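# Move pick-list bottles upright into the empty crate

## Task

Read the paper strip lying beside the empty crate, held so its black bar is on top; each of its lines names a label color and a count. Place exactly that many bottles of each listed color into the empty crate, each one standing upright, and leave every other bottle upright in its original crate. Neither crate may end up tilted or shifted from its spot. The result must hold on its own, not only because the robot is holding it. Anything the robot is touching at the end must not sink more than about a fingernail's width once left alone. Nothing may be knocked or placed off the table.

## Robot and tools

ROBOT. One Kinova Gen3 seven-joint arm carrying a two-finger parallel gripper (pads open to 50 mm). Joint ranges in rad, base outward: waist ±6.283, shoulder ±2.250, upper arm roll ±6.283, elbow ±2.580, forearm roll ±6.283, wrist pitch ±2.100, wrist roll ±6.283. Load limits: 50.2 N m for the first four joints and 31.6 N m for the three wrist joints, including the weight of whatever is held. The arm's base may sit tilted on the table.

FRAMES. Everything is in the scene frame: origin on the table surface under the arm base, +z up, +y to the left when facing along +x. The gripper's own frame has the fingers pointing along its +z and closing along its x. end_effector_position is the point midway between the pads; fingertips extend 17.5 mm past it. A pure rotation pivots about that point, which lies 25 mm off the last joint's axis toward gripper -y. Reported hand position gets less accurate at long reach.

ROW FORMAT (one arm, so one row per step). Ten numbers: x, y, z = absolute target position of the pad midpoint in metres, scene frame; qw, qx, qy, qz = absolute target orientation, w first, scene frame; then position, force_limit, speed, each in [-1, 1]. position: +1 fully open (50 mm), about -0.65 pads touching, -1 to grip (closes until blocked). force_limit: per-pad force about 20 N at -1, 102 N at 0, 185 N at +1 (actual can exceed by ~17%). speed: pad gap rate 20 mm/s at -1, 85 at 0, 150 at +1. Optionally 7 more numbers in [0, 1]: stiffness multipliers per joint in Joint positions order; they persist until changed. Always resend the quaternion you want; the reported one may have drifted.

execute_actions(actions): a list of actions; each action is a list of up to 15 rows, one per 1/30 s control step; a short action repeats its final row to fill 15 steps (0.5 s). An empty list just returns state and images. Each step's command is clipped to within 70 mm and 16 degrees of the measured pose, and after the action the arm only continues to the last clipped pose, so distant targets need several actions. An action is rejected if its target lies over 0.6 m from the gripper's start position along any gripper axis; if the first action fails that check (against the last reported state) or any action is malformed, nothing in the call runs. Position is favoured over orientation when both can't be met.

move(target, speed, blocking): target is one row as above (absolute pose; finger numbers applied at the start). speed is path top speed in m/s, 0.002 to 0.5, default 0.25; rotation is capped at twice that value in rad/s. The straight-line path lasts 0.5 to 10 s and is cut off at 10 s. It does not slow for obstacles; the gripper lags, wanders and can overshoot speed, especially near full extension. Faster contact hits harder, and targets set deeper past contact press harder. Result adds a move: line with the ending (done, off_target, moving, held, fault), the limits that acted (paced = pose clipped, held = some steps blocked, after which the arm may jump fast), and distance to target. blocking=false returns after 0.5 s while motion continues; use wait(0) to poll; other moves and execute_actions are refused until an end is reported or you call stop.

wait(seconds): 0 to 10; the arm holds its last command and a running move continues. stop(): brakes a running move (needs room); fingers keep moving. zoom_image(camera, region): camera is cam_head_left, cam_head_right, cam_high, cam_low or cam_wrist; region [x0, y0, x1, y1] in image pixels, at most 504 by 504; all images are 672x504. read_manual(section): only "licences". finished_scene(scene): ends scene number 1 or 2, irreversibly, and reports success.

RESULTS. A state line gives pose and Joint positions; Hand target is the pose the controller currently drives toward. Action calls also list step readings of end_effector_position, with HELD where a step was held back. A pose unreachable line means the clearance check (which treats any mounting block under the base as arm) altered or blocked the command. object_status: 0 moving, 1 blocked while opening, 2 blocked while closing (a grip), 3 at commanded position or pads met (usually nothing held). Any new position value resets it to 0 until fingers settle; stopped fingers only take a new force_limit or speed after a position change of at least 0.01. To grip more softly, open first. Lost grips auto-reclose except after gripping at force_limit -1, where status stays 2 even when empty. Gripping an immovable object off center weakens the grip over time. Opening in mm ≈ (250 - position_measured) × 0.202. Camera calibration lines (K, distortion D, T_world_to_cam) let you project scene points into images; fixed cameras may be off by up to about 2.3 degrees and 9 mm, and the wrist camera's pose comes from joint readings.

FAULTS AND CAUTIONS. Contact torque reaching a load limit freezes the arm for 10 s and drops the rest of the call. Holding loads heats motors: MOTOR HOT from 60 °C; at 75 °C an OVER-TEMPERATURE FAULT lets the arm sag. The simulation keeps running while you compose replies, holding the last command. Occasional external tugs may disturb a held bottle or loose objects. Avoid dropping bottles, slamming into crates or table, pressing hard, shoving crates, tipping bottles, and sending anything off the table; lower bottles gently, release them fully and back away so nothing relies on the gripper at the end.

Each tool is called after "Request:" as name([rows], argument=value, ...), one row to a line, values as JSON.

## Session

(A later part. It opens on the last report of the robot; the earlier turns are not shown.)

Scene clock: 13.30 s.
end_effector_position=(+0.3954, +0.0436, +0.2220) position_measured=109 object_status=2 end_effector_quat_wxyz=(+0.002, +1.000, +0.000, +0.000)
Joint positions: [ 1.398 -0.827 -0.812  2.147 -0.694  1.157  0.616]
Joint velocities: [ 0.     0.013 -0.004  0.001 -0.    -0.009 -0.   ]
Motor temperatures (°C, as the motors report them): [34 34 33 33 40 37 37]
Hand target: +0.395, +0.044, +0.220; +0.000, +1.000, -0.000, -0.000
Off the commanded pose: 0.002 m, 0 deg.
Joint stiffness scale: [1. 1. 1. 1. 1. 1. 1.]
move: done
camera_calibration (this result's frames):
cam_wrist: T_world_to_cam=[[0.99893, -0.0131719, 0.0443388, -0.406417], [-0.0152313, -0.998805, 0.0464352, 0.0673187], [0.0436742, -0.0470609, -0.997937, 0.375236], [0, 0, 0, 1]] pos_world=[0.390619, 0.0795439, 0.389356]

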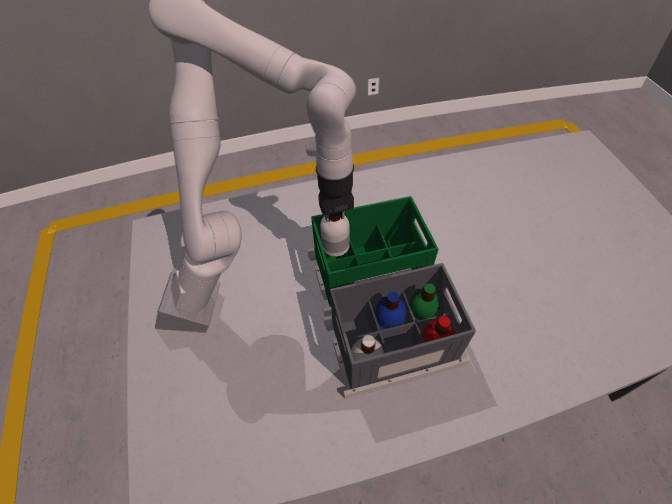

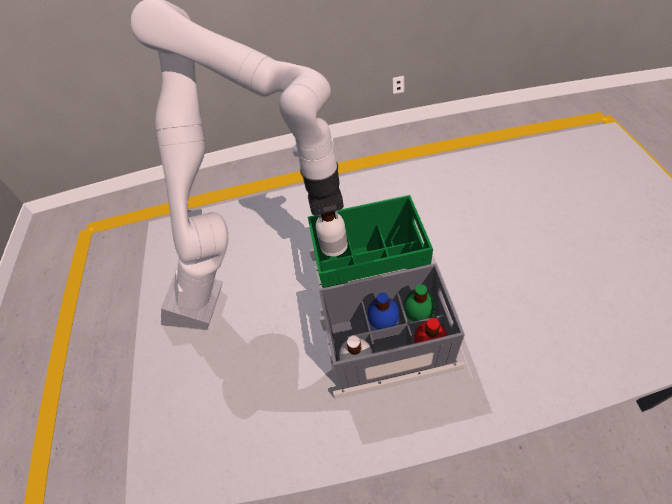

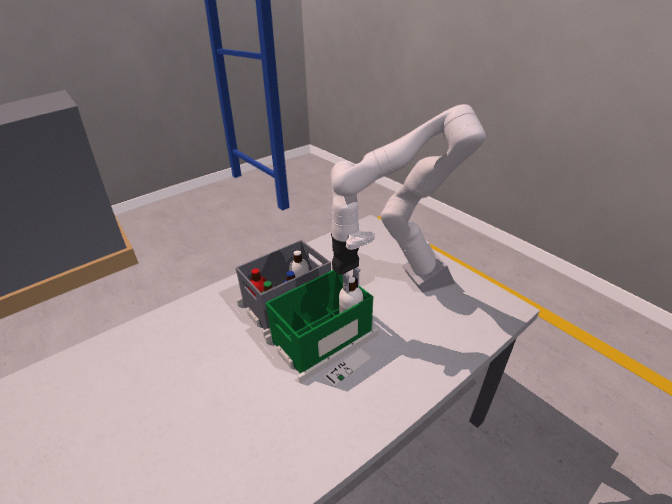

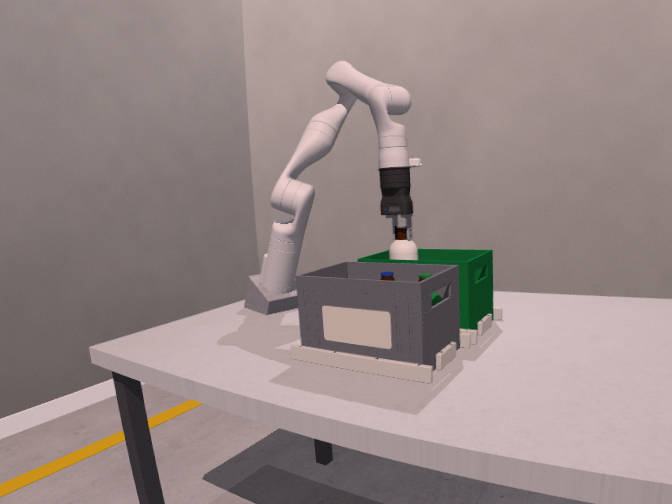

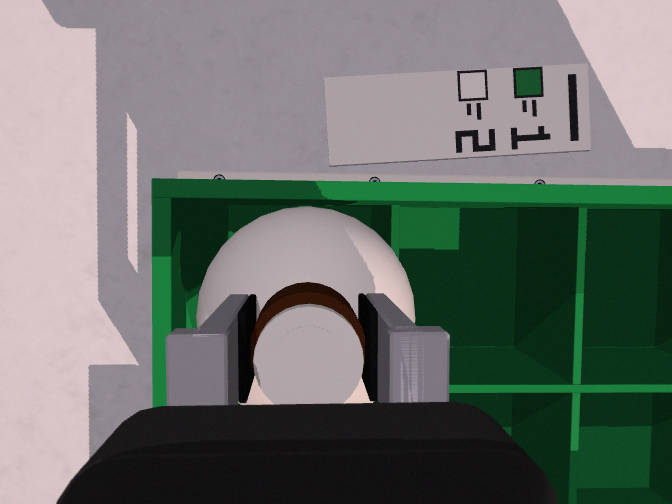

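Request:
move(target=[0.393, 0.041, 0.147, 0, 1, 0, 0, -1, -0.3, 0.3], speed=0.06)

Scene clock: 15.07 s.
end_effector_position=(+0.3933, +0.0410, +0.1487) position_measured=109 object_status=2 end_effector_quat_wxyz=(+0.001, +1.000, +0.000, +0.000)
Joint positions: [ 1.499 -0.733 -1.071  2.283 -0.81   0.86   0.672]
Joint velocities: [ 0.     0.014 -0.004 -0.     0.    -0.007 -0.001]
Motor temperatures (°C, as the motors report them): [34 34 33 33 40 37 37]
Hand target: +0.393, +0.041, +0.147; +0.000, +1.000, -0.000, -0.000
Off the commanded pose: 0.002 m, 0 deg.
Joint stiffness scale: [1. 1. 1. 1. 1. 1. 1.]
move: done
camera_calibration (this result's frames):
cam_wrist: T_world_to_cam=[[0.998916, -0.0125003, 0.0448318, -0.401255], [-0.0145206, -0.99888, 0.0450243, 0.0680275], [0.0442187, -0.0456265, -0.997979, 0.301826], [0, 0, 0, 1]] pos_world=[0.388461, 0.0767067, 0.316142]

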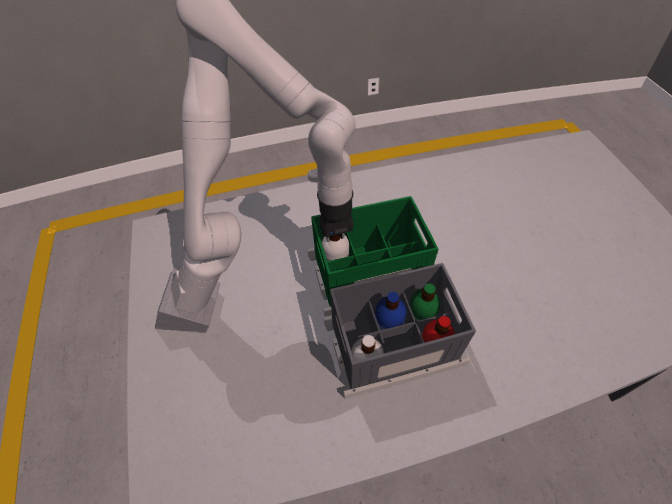

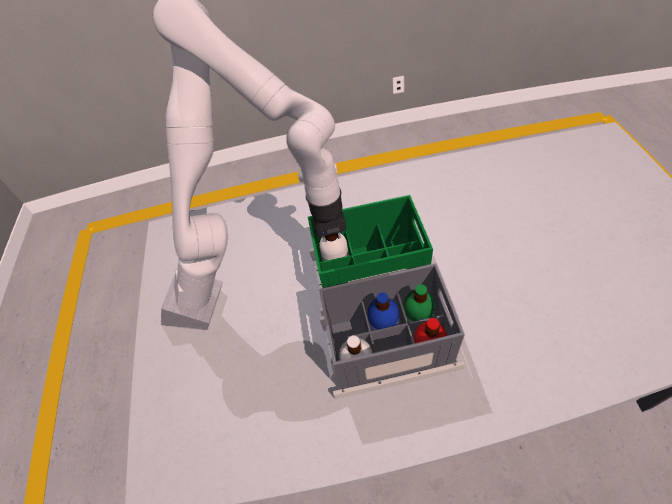

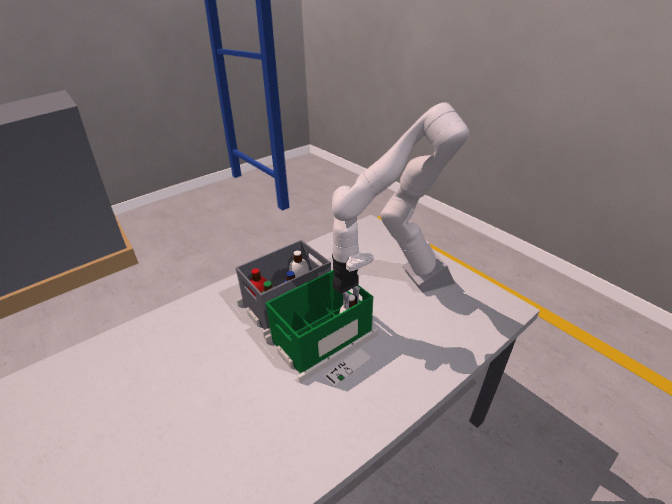

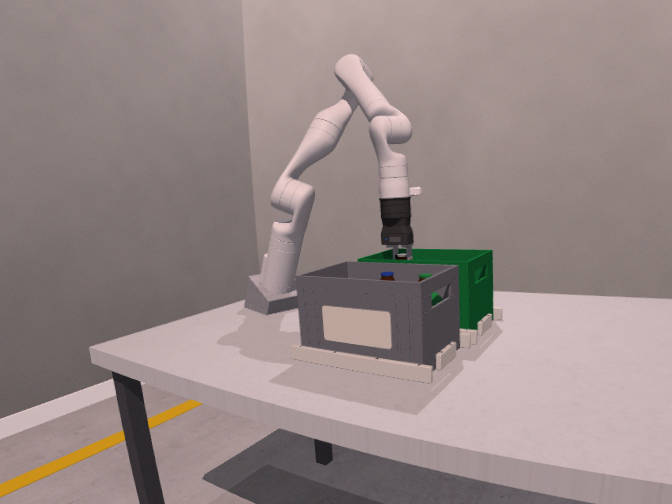

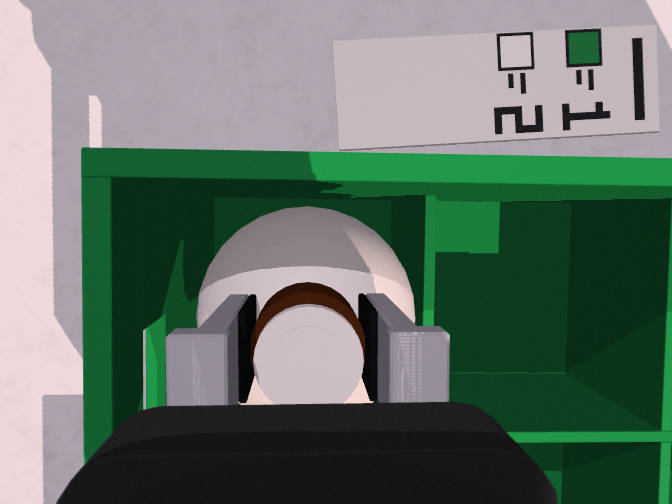

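Request:
move(target=[0.393, 0.041, 0.143, 0, 1, 0, 0, -1, -0.3, 0.3], speed=0.03)

Request:
move(target=[0.393, 0.041, 0.145, 0, 1, 0, 0, 0.6, -0.3, 0.3])

Request:
move(target=[0.393, 0.041, 0.23, 0, 1, 0, 0, 0.6, -0.3, 0.3], speed=0.15)

Request:
move(target=[0.385, -0.271, 0.21, 0, 1, 0, 0, 0.6, -0.3, 0.3])

Scene clock: 16.03 s.
end_effector_position=(+0.3934, +0.0409, +0.1445) position_measured=109 object_status=2 end_effector_quat_wxyz=(+0.001, +1.000, +0.001, +0.000)
Joint positions: [ 1.505 -0.721 -1.092  2.289 -0.814  0.838  0.672]
Joint velocities: [-0.     0.01  -0.004  0.001  0.    -0.007  0.001]
Motor temperatures (°C, as the motors report them): [34 34 33 33 40 37 37]
Hand target: +0.393, +0.041, +0.143; +0.000, +1.000, -0.000, -0.000
Off the commanded pose: 0.002 m, 0 deg.
Joint stiffness scale: [1. 1. 1. 1. 1. 1. 1.]
move: done
camera_calibration (this result's frames):
cam_wrist: T_world_to_cam=[[0.998965, -0.0106897, 0.0442105, -0.401146], [-0.0126758, -0.998911, 0.0448905, 0.0673392], [0.0436825, -0.0454044, -0.998013, 0.297783], [0, 0, 0, 1]] pos_world=[0.388576, 0.0764984, 0.311903]

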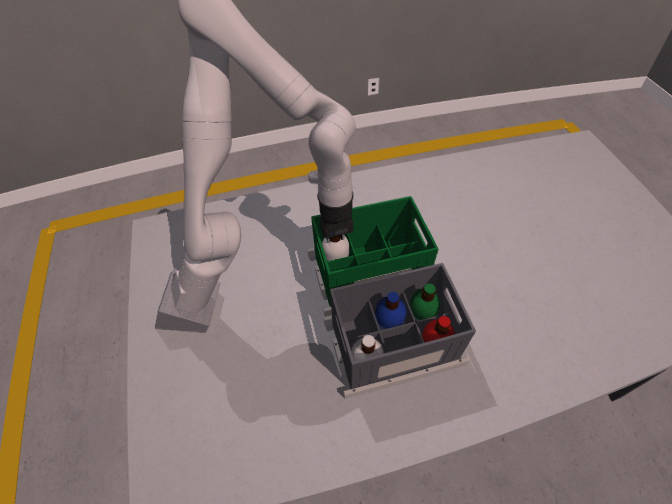

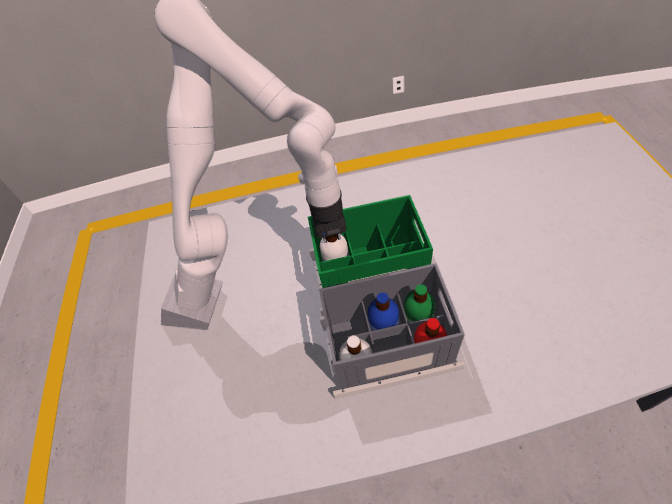

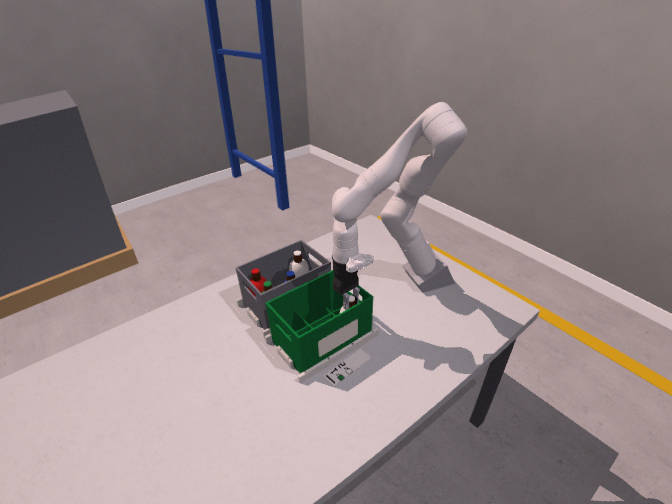

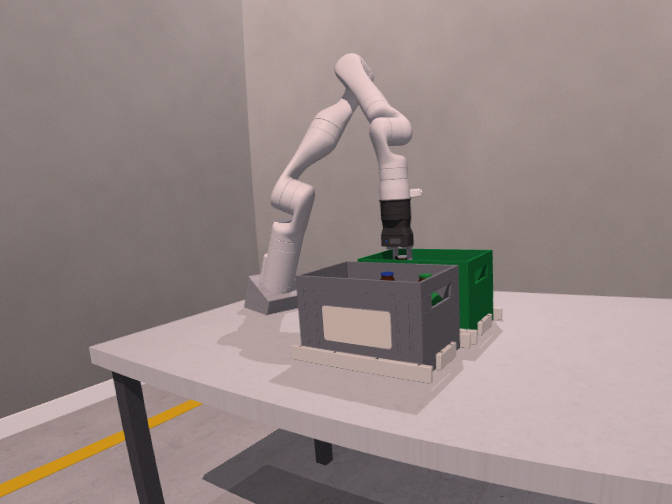

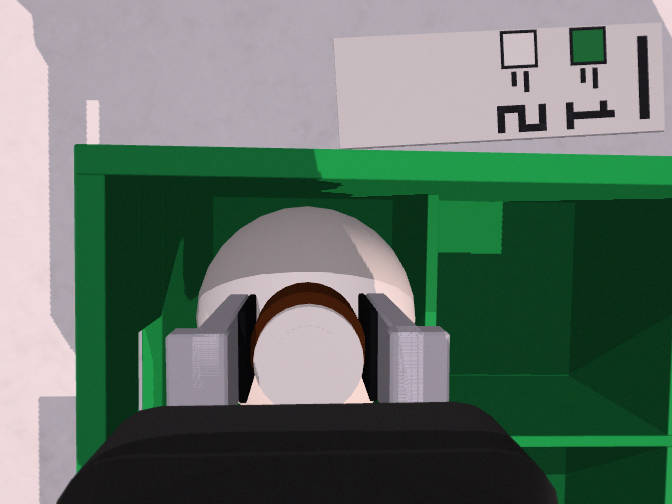

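Scene clock: 16.73 s.
end_effector_position=(+0.3934, +0.0409, +0.1445) position_measured=63 object_status=3 end_effector_quat_wxyz=(+0.001, +1.000, +0.001, +0.000)
Joint positions: [ 1.505 -0.721 -1.092  2.289 -0.814  0.838  0.672]
Joint velocities: [ 0.    -0.     0.     0.    -0.    -0.002  0.   ]
Motor temperatures (°C, as the motors report them): [34 34 33 33 40 37 37]
Hand target: +0.393, +0.041, +0.145; -0.000, +1.000, +0.000, -0.000
Off the commanded pose: 0.001 m, 0 deg.
Joint stiffness scale: [1. 1. 1. 1. 1. 1. 1.]
move: done
camera_calibration (this result's frames):
cam_wrist: T_world_to_cam=[[0.998965, -0.01071, 0.0442154, -0.401151], [-0.0126946, -0.998913, 0.0448497, 0.0673514], [0.043687, -0.0453646, -0.998015, 0.297777], [0, 0, 0, 1]] pos_world=[0.388582, 0.0764904, 0.311902]

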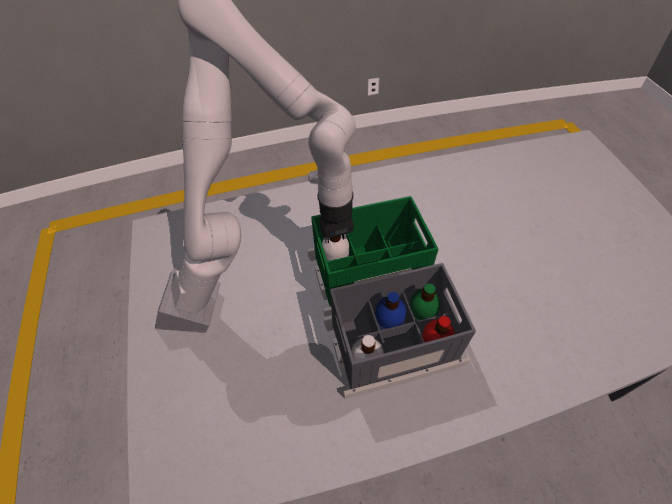

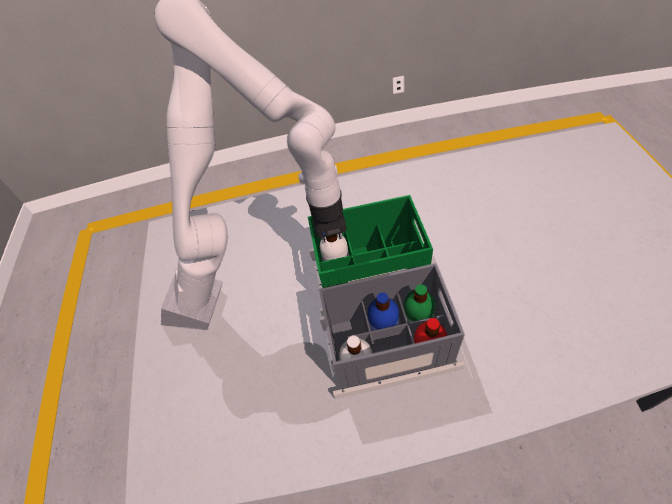

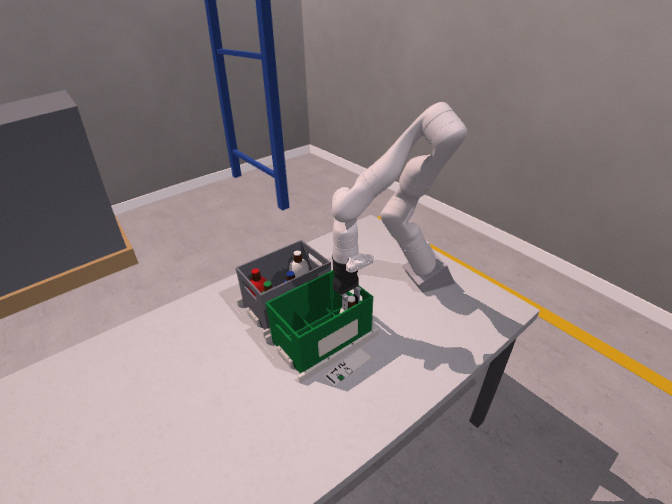

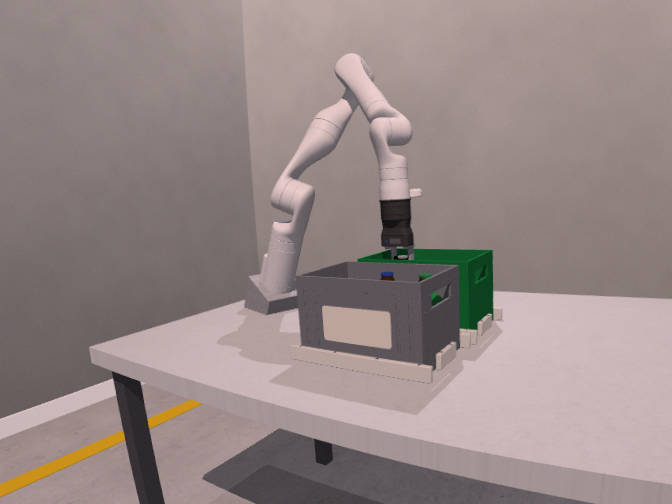

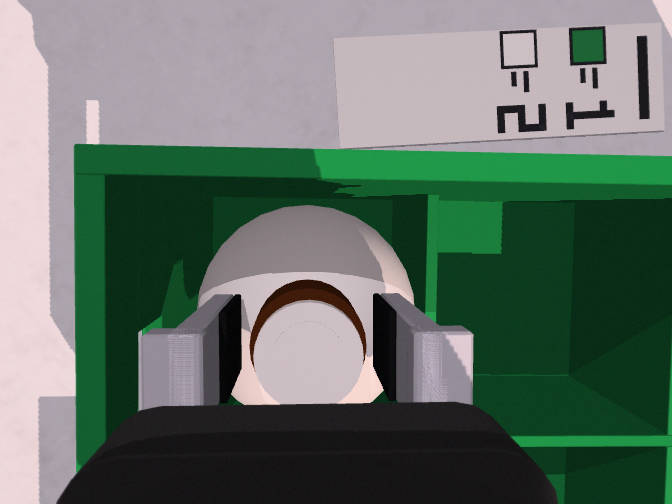

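Scene clock: 17.73 s.
end_effector_position=(+0.3934, +0.0413, +0.2279) position_measured=63 object_status=3 end_effector_quat_wxyz=(-0.002, +1.000, -0.001, -0.000)
Joint positions: [ 1.371 -0.812 -0.789  2.142 -0.672  1.163  0.604]
Joint velocities: [-0.    -0.012  0.003 -0.001 -0.001  0.008  0.   ]
Motor temperatures (°C, as the motors report them): [34 34 33 33 40 37 37]
Hand target: +0.393, +0.041, +0.230; -0.000, +1.000, +0.000, +0.000
Off the commanded pose: 0.002 m, 0 deg.
Joint stiffness scale: [1. 1. 1. 1. 1. 1. 1.]
move: done
camera_calibration (this result's frames):
cam_wrist: T_world_to_cam=[[0.998947, -0.0146895, 0.043471, -0.404486], [-0.0163903, -0.999104, 0.0390317, 0.0668497], [0.0428586, -0.0397031, -0.998292, 0.381222], [0, 0, 0, 1]] pos_world=[0.388817, 0.0759838, 0.395545]

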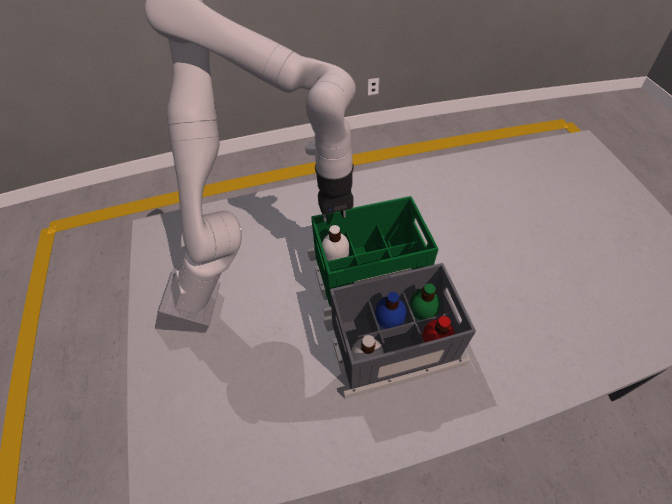

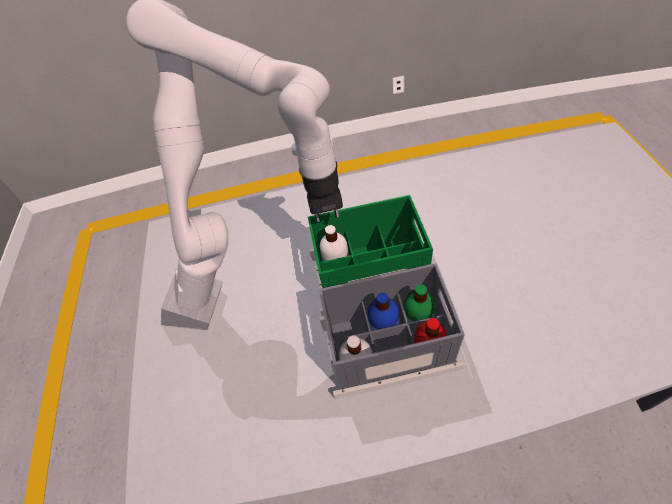

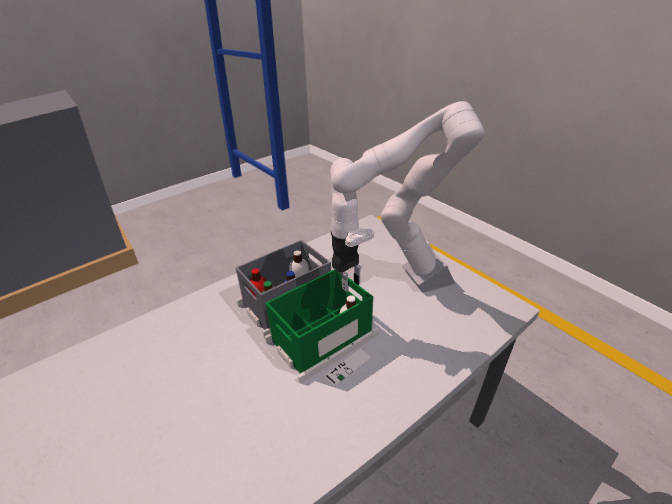

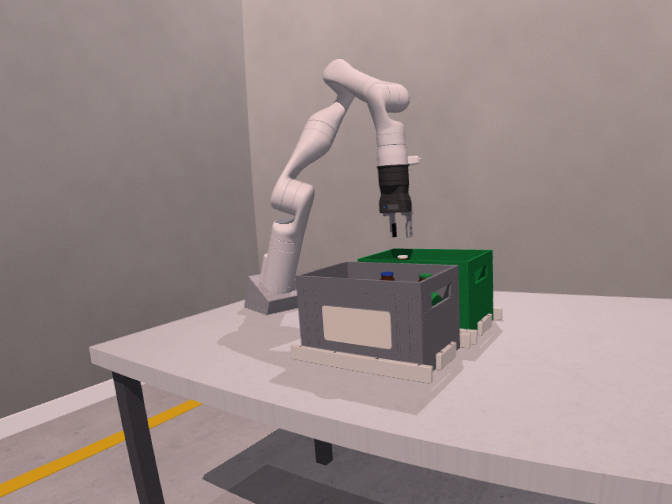

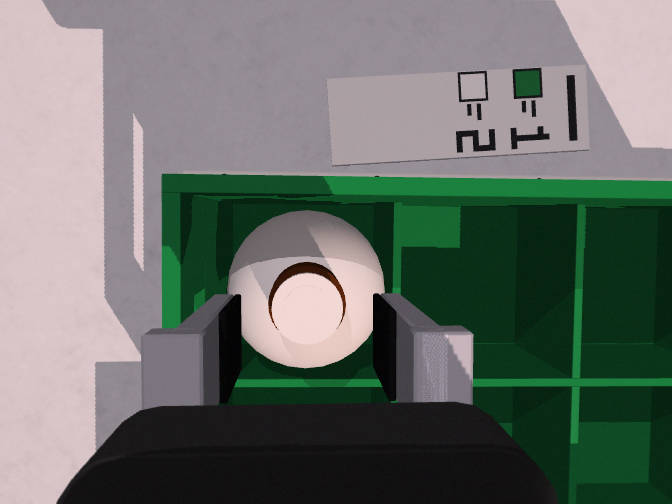

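Scene clock: 19.53 s.
end_effector_position=(+0.3889, -0.2658, +0.2096) position_measured=63 object_status=3 end_effector_quat_wxyz=(-0.004, +1.000, -0.002, +0.003)
Joint positions: [ 1.482 -0.144 -0.361  1.949 -0.418  0.967  1.141]
Joint velocities: [-0.001  0.011  0.001 -0.002  0.     0.     0.   ]
Motor temperatures (°C, as the motors report them): [34 34 33 33 40 37 37]
Hand target: +0.387, -0.270, +0.210; -0.001, +1.000, +0.000, +0.001
Off the commanded pose: 0.007 m, 1 deg.
Joint stiffness scale: [1. 1. 1. 1. 1. 1. 1.]
move: off_target
camera_calibration (this result's frames):
cam_wrist: T_world_to_cam=[[0.998576, -0.0171928, 0.0504924, -0.405753], [-0.0189889, -0.999196, 0.0353113, -0.237559], [0.0498447, -0.0362198, -0.9981, 0.34911], [0, 0, 0, 1]] pos_world=[0.383263, -0.231699, 0.377323]

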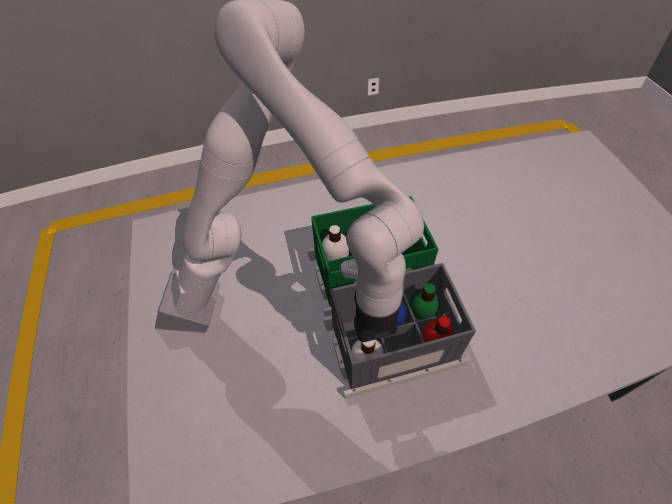

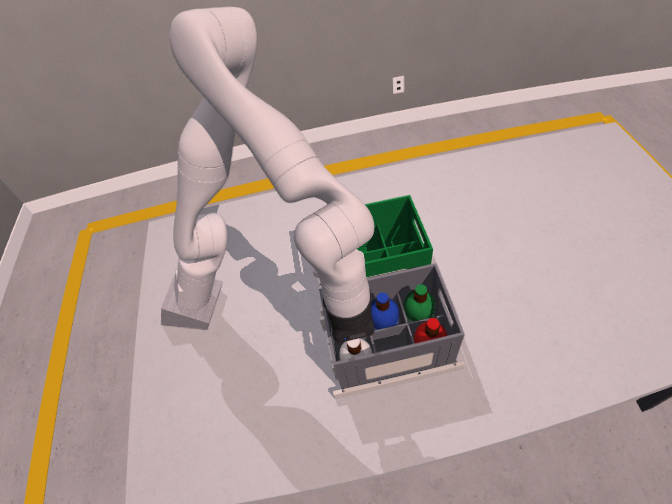

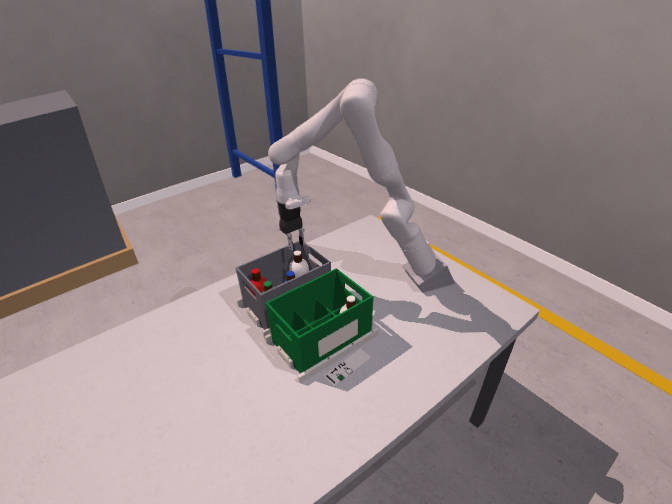

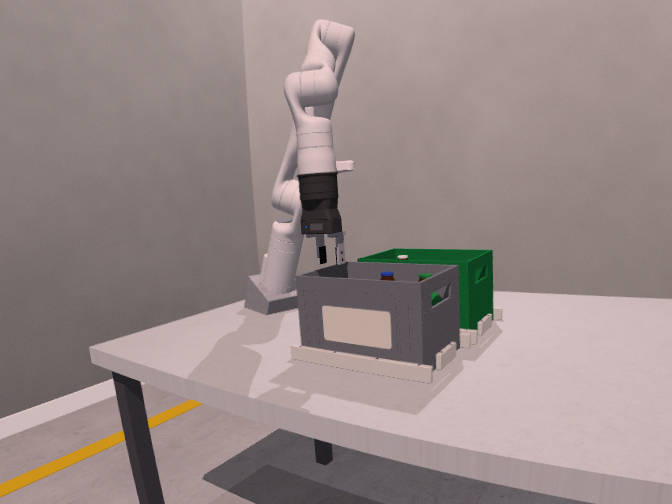

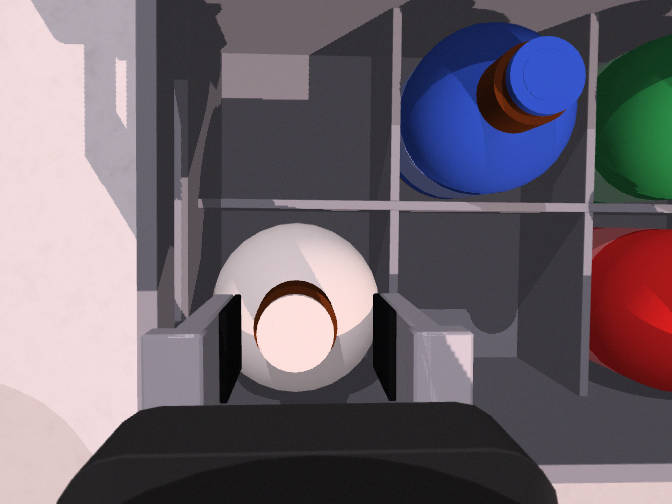

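Request:
move(target=[0.385, -0.273, 0.19, 0, 1, 0, 0, 0.6, -0.3, 0.3], speed=0.08)

Request:
move(target=[0.385, -0.273, 0.146, 0, 1, 0, 0, 0.6, -0.3, 0.3], speed=0.08)

Scene clock: 20.57 s.
end_effector_position=(+0.3859, -0.2743, +0.1923) position_measured=63 object_status=3 end_effector_quat_wxyz=(+0.001, +1.000, -0.003, +0.002)
Joint positions: [ 1.481 -0.108 -0.374  1.971 -0.409  0.902  1.141]
Joint velocities: [ 0.001  0.003 -0.001 -0.    -0.    -0.001 -0.   ]
Motor temperatures (°C, as the motors report them): [34 34 33 33 40 37 37]
Hand target: +0.385, -0.273, +0.190; -0.000, +1.000, +0.000, +0.000
Off the commanded pose: 0.003 m, 0 deg.
Joint stiffness scale: [1. 1. 1. 1. 1. 1. 1.]
move: done
camera_calibration (this result's frames):
cam_wrist: T_world_to_cam=[[0.998617, -0.0198488, 0.0486936, -0.40236], [-0.0219917, -0.998795, 0.0438743, -0.245868], [0.047764, -0.0448845, -0.99785, 0.330063], [0, 0, 0, 1]] pos_world=[0.380631, -0.238743, 0.359733]

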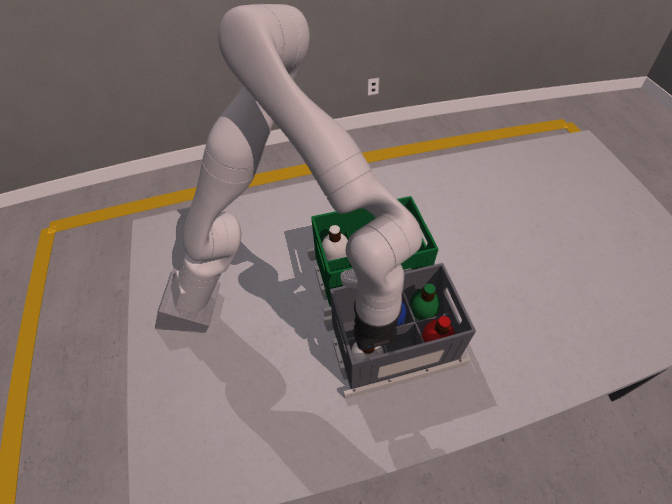

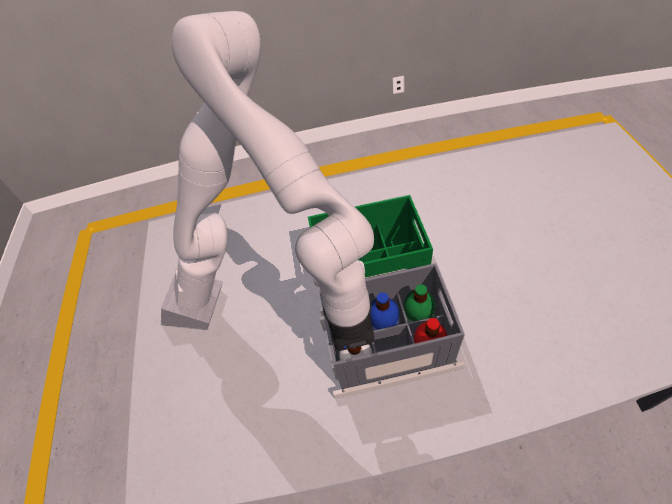

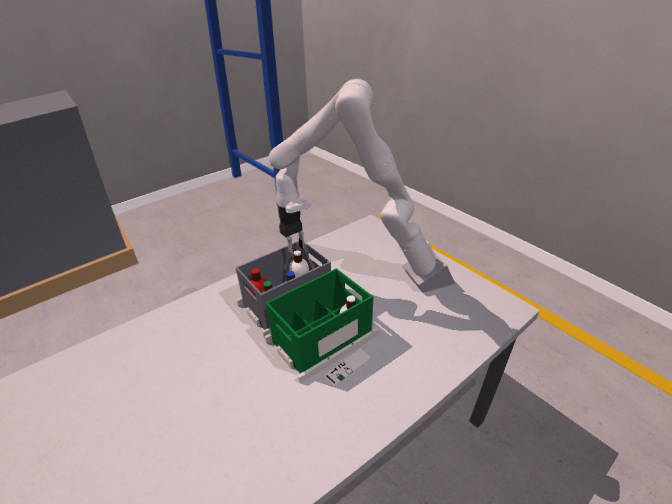

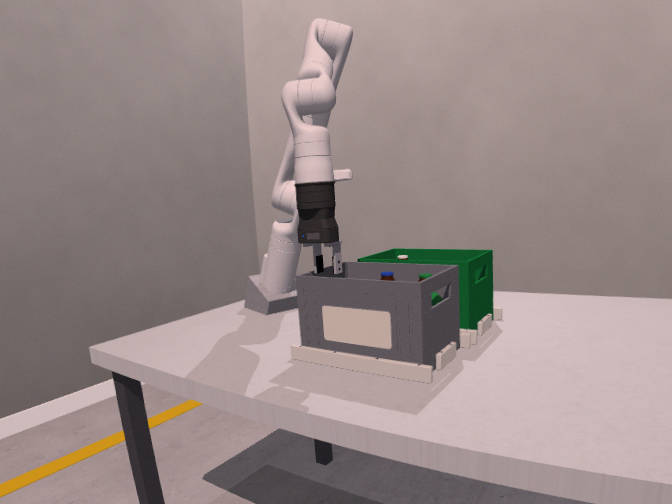

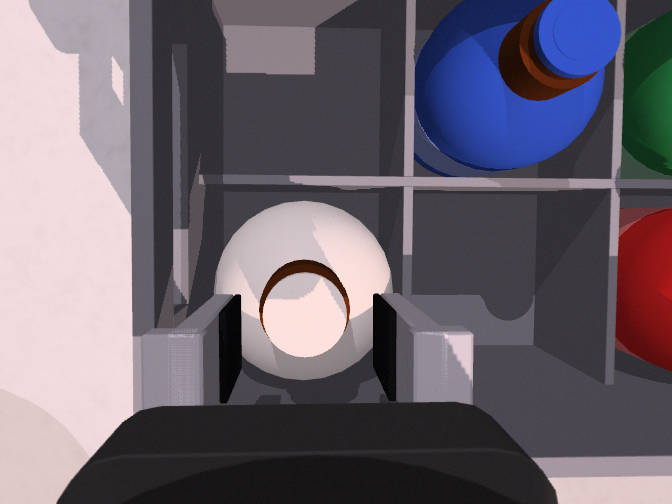

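Scene clock: 21.57 s.
end_effector_position=(+0.3854, -0.2747, +0.1483) position_measured=63 object_status=3 end_effector_quat_wxyz=(+0.001, +1.000, -0.001, +0.002)
Joint positions: [ 1.459 -0.025 -0.429  2.033 -0.386  0.743  1.111]
Joint velocities: [-0.004  0.006  0.001 -0.001  0.002  0.    -0.   ]
Motor temperatures (°C, as the motors report them): [34 34 33 33 40 37 37]
Hand target: +0.385, -0.273, +0.146; +0.000, +1.000, +0.000, -0.000
Off the commanded pose: 0.003 m, 0 deg.
Joint stiffness scale: [1. 1. 1. 1. 1. 1. 1.]
move: done
camera_calibration (this result's frames):
cam_wrist: T_world_to_cam=[[0.998752, -0.0152434, 0.0475653, -0.398335], [-0.0173603, -0.998862, 0.0444141, -0.246264], [0.0468341, -0.0451844, -0.99788, 0.286416], [0, 0, 0, 1]] pos_world=[0.380148, -0.239115, 0.315694]

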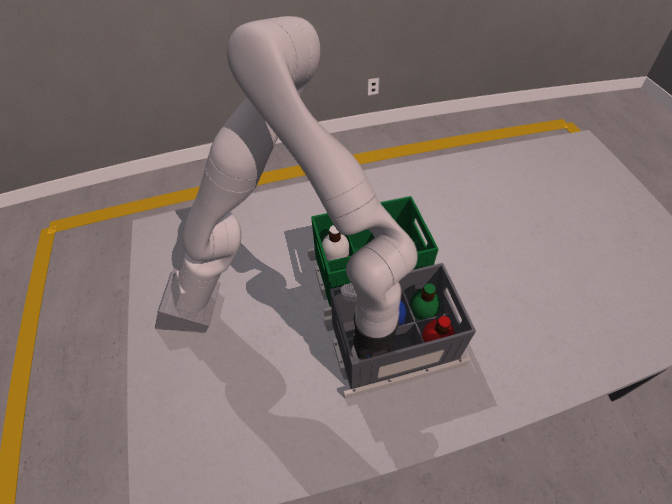

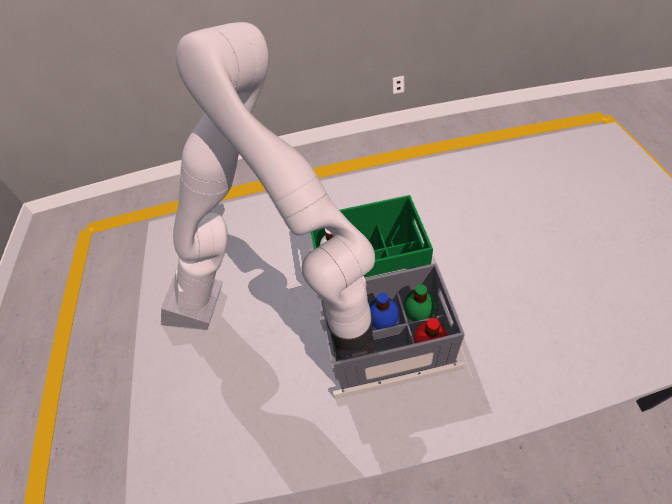

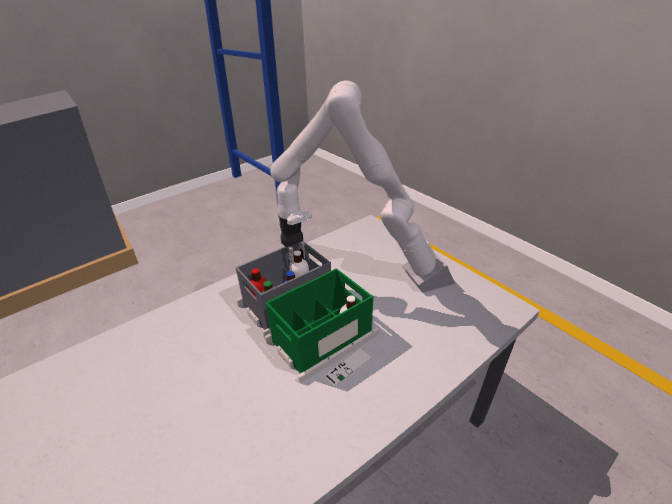

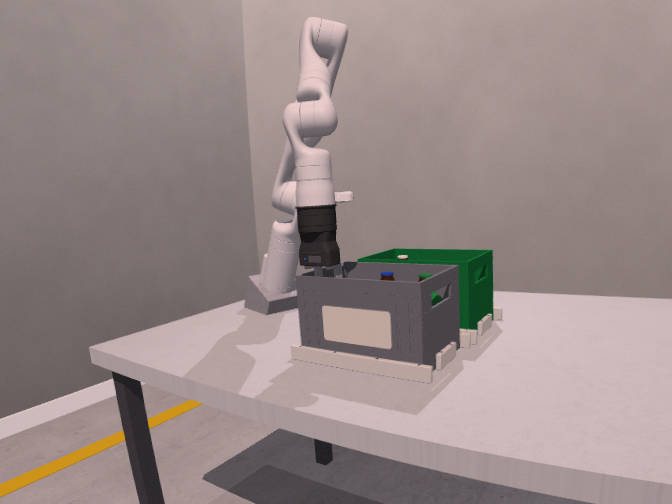

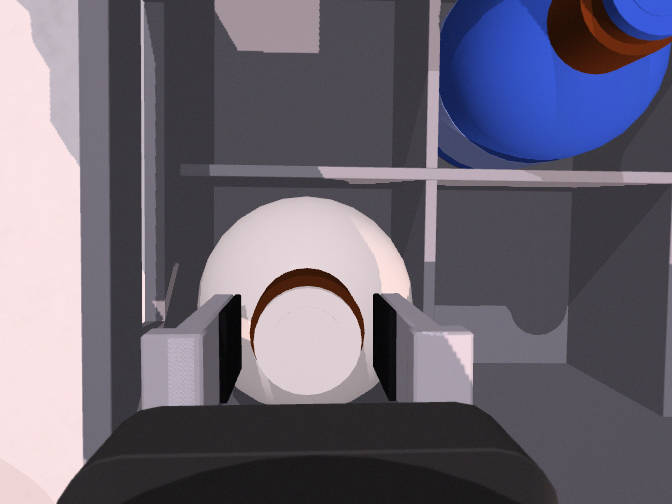

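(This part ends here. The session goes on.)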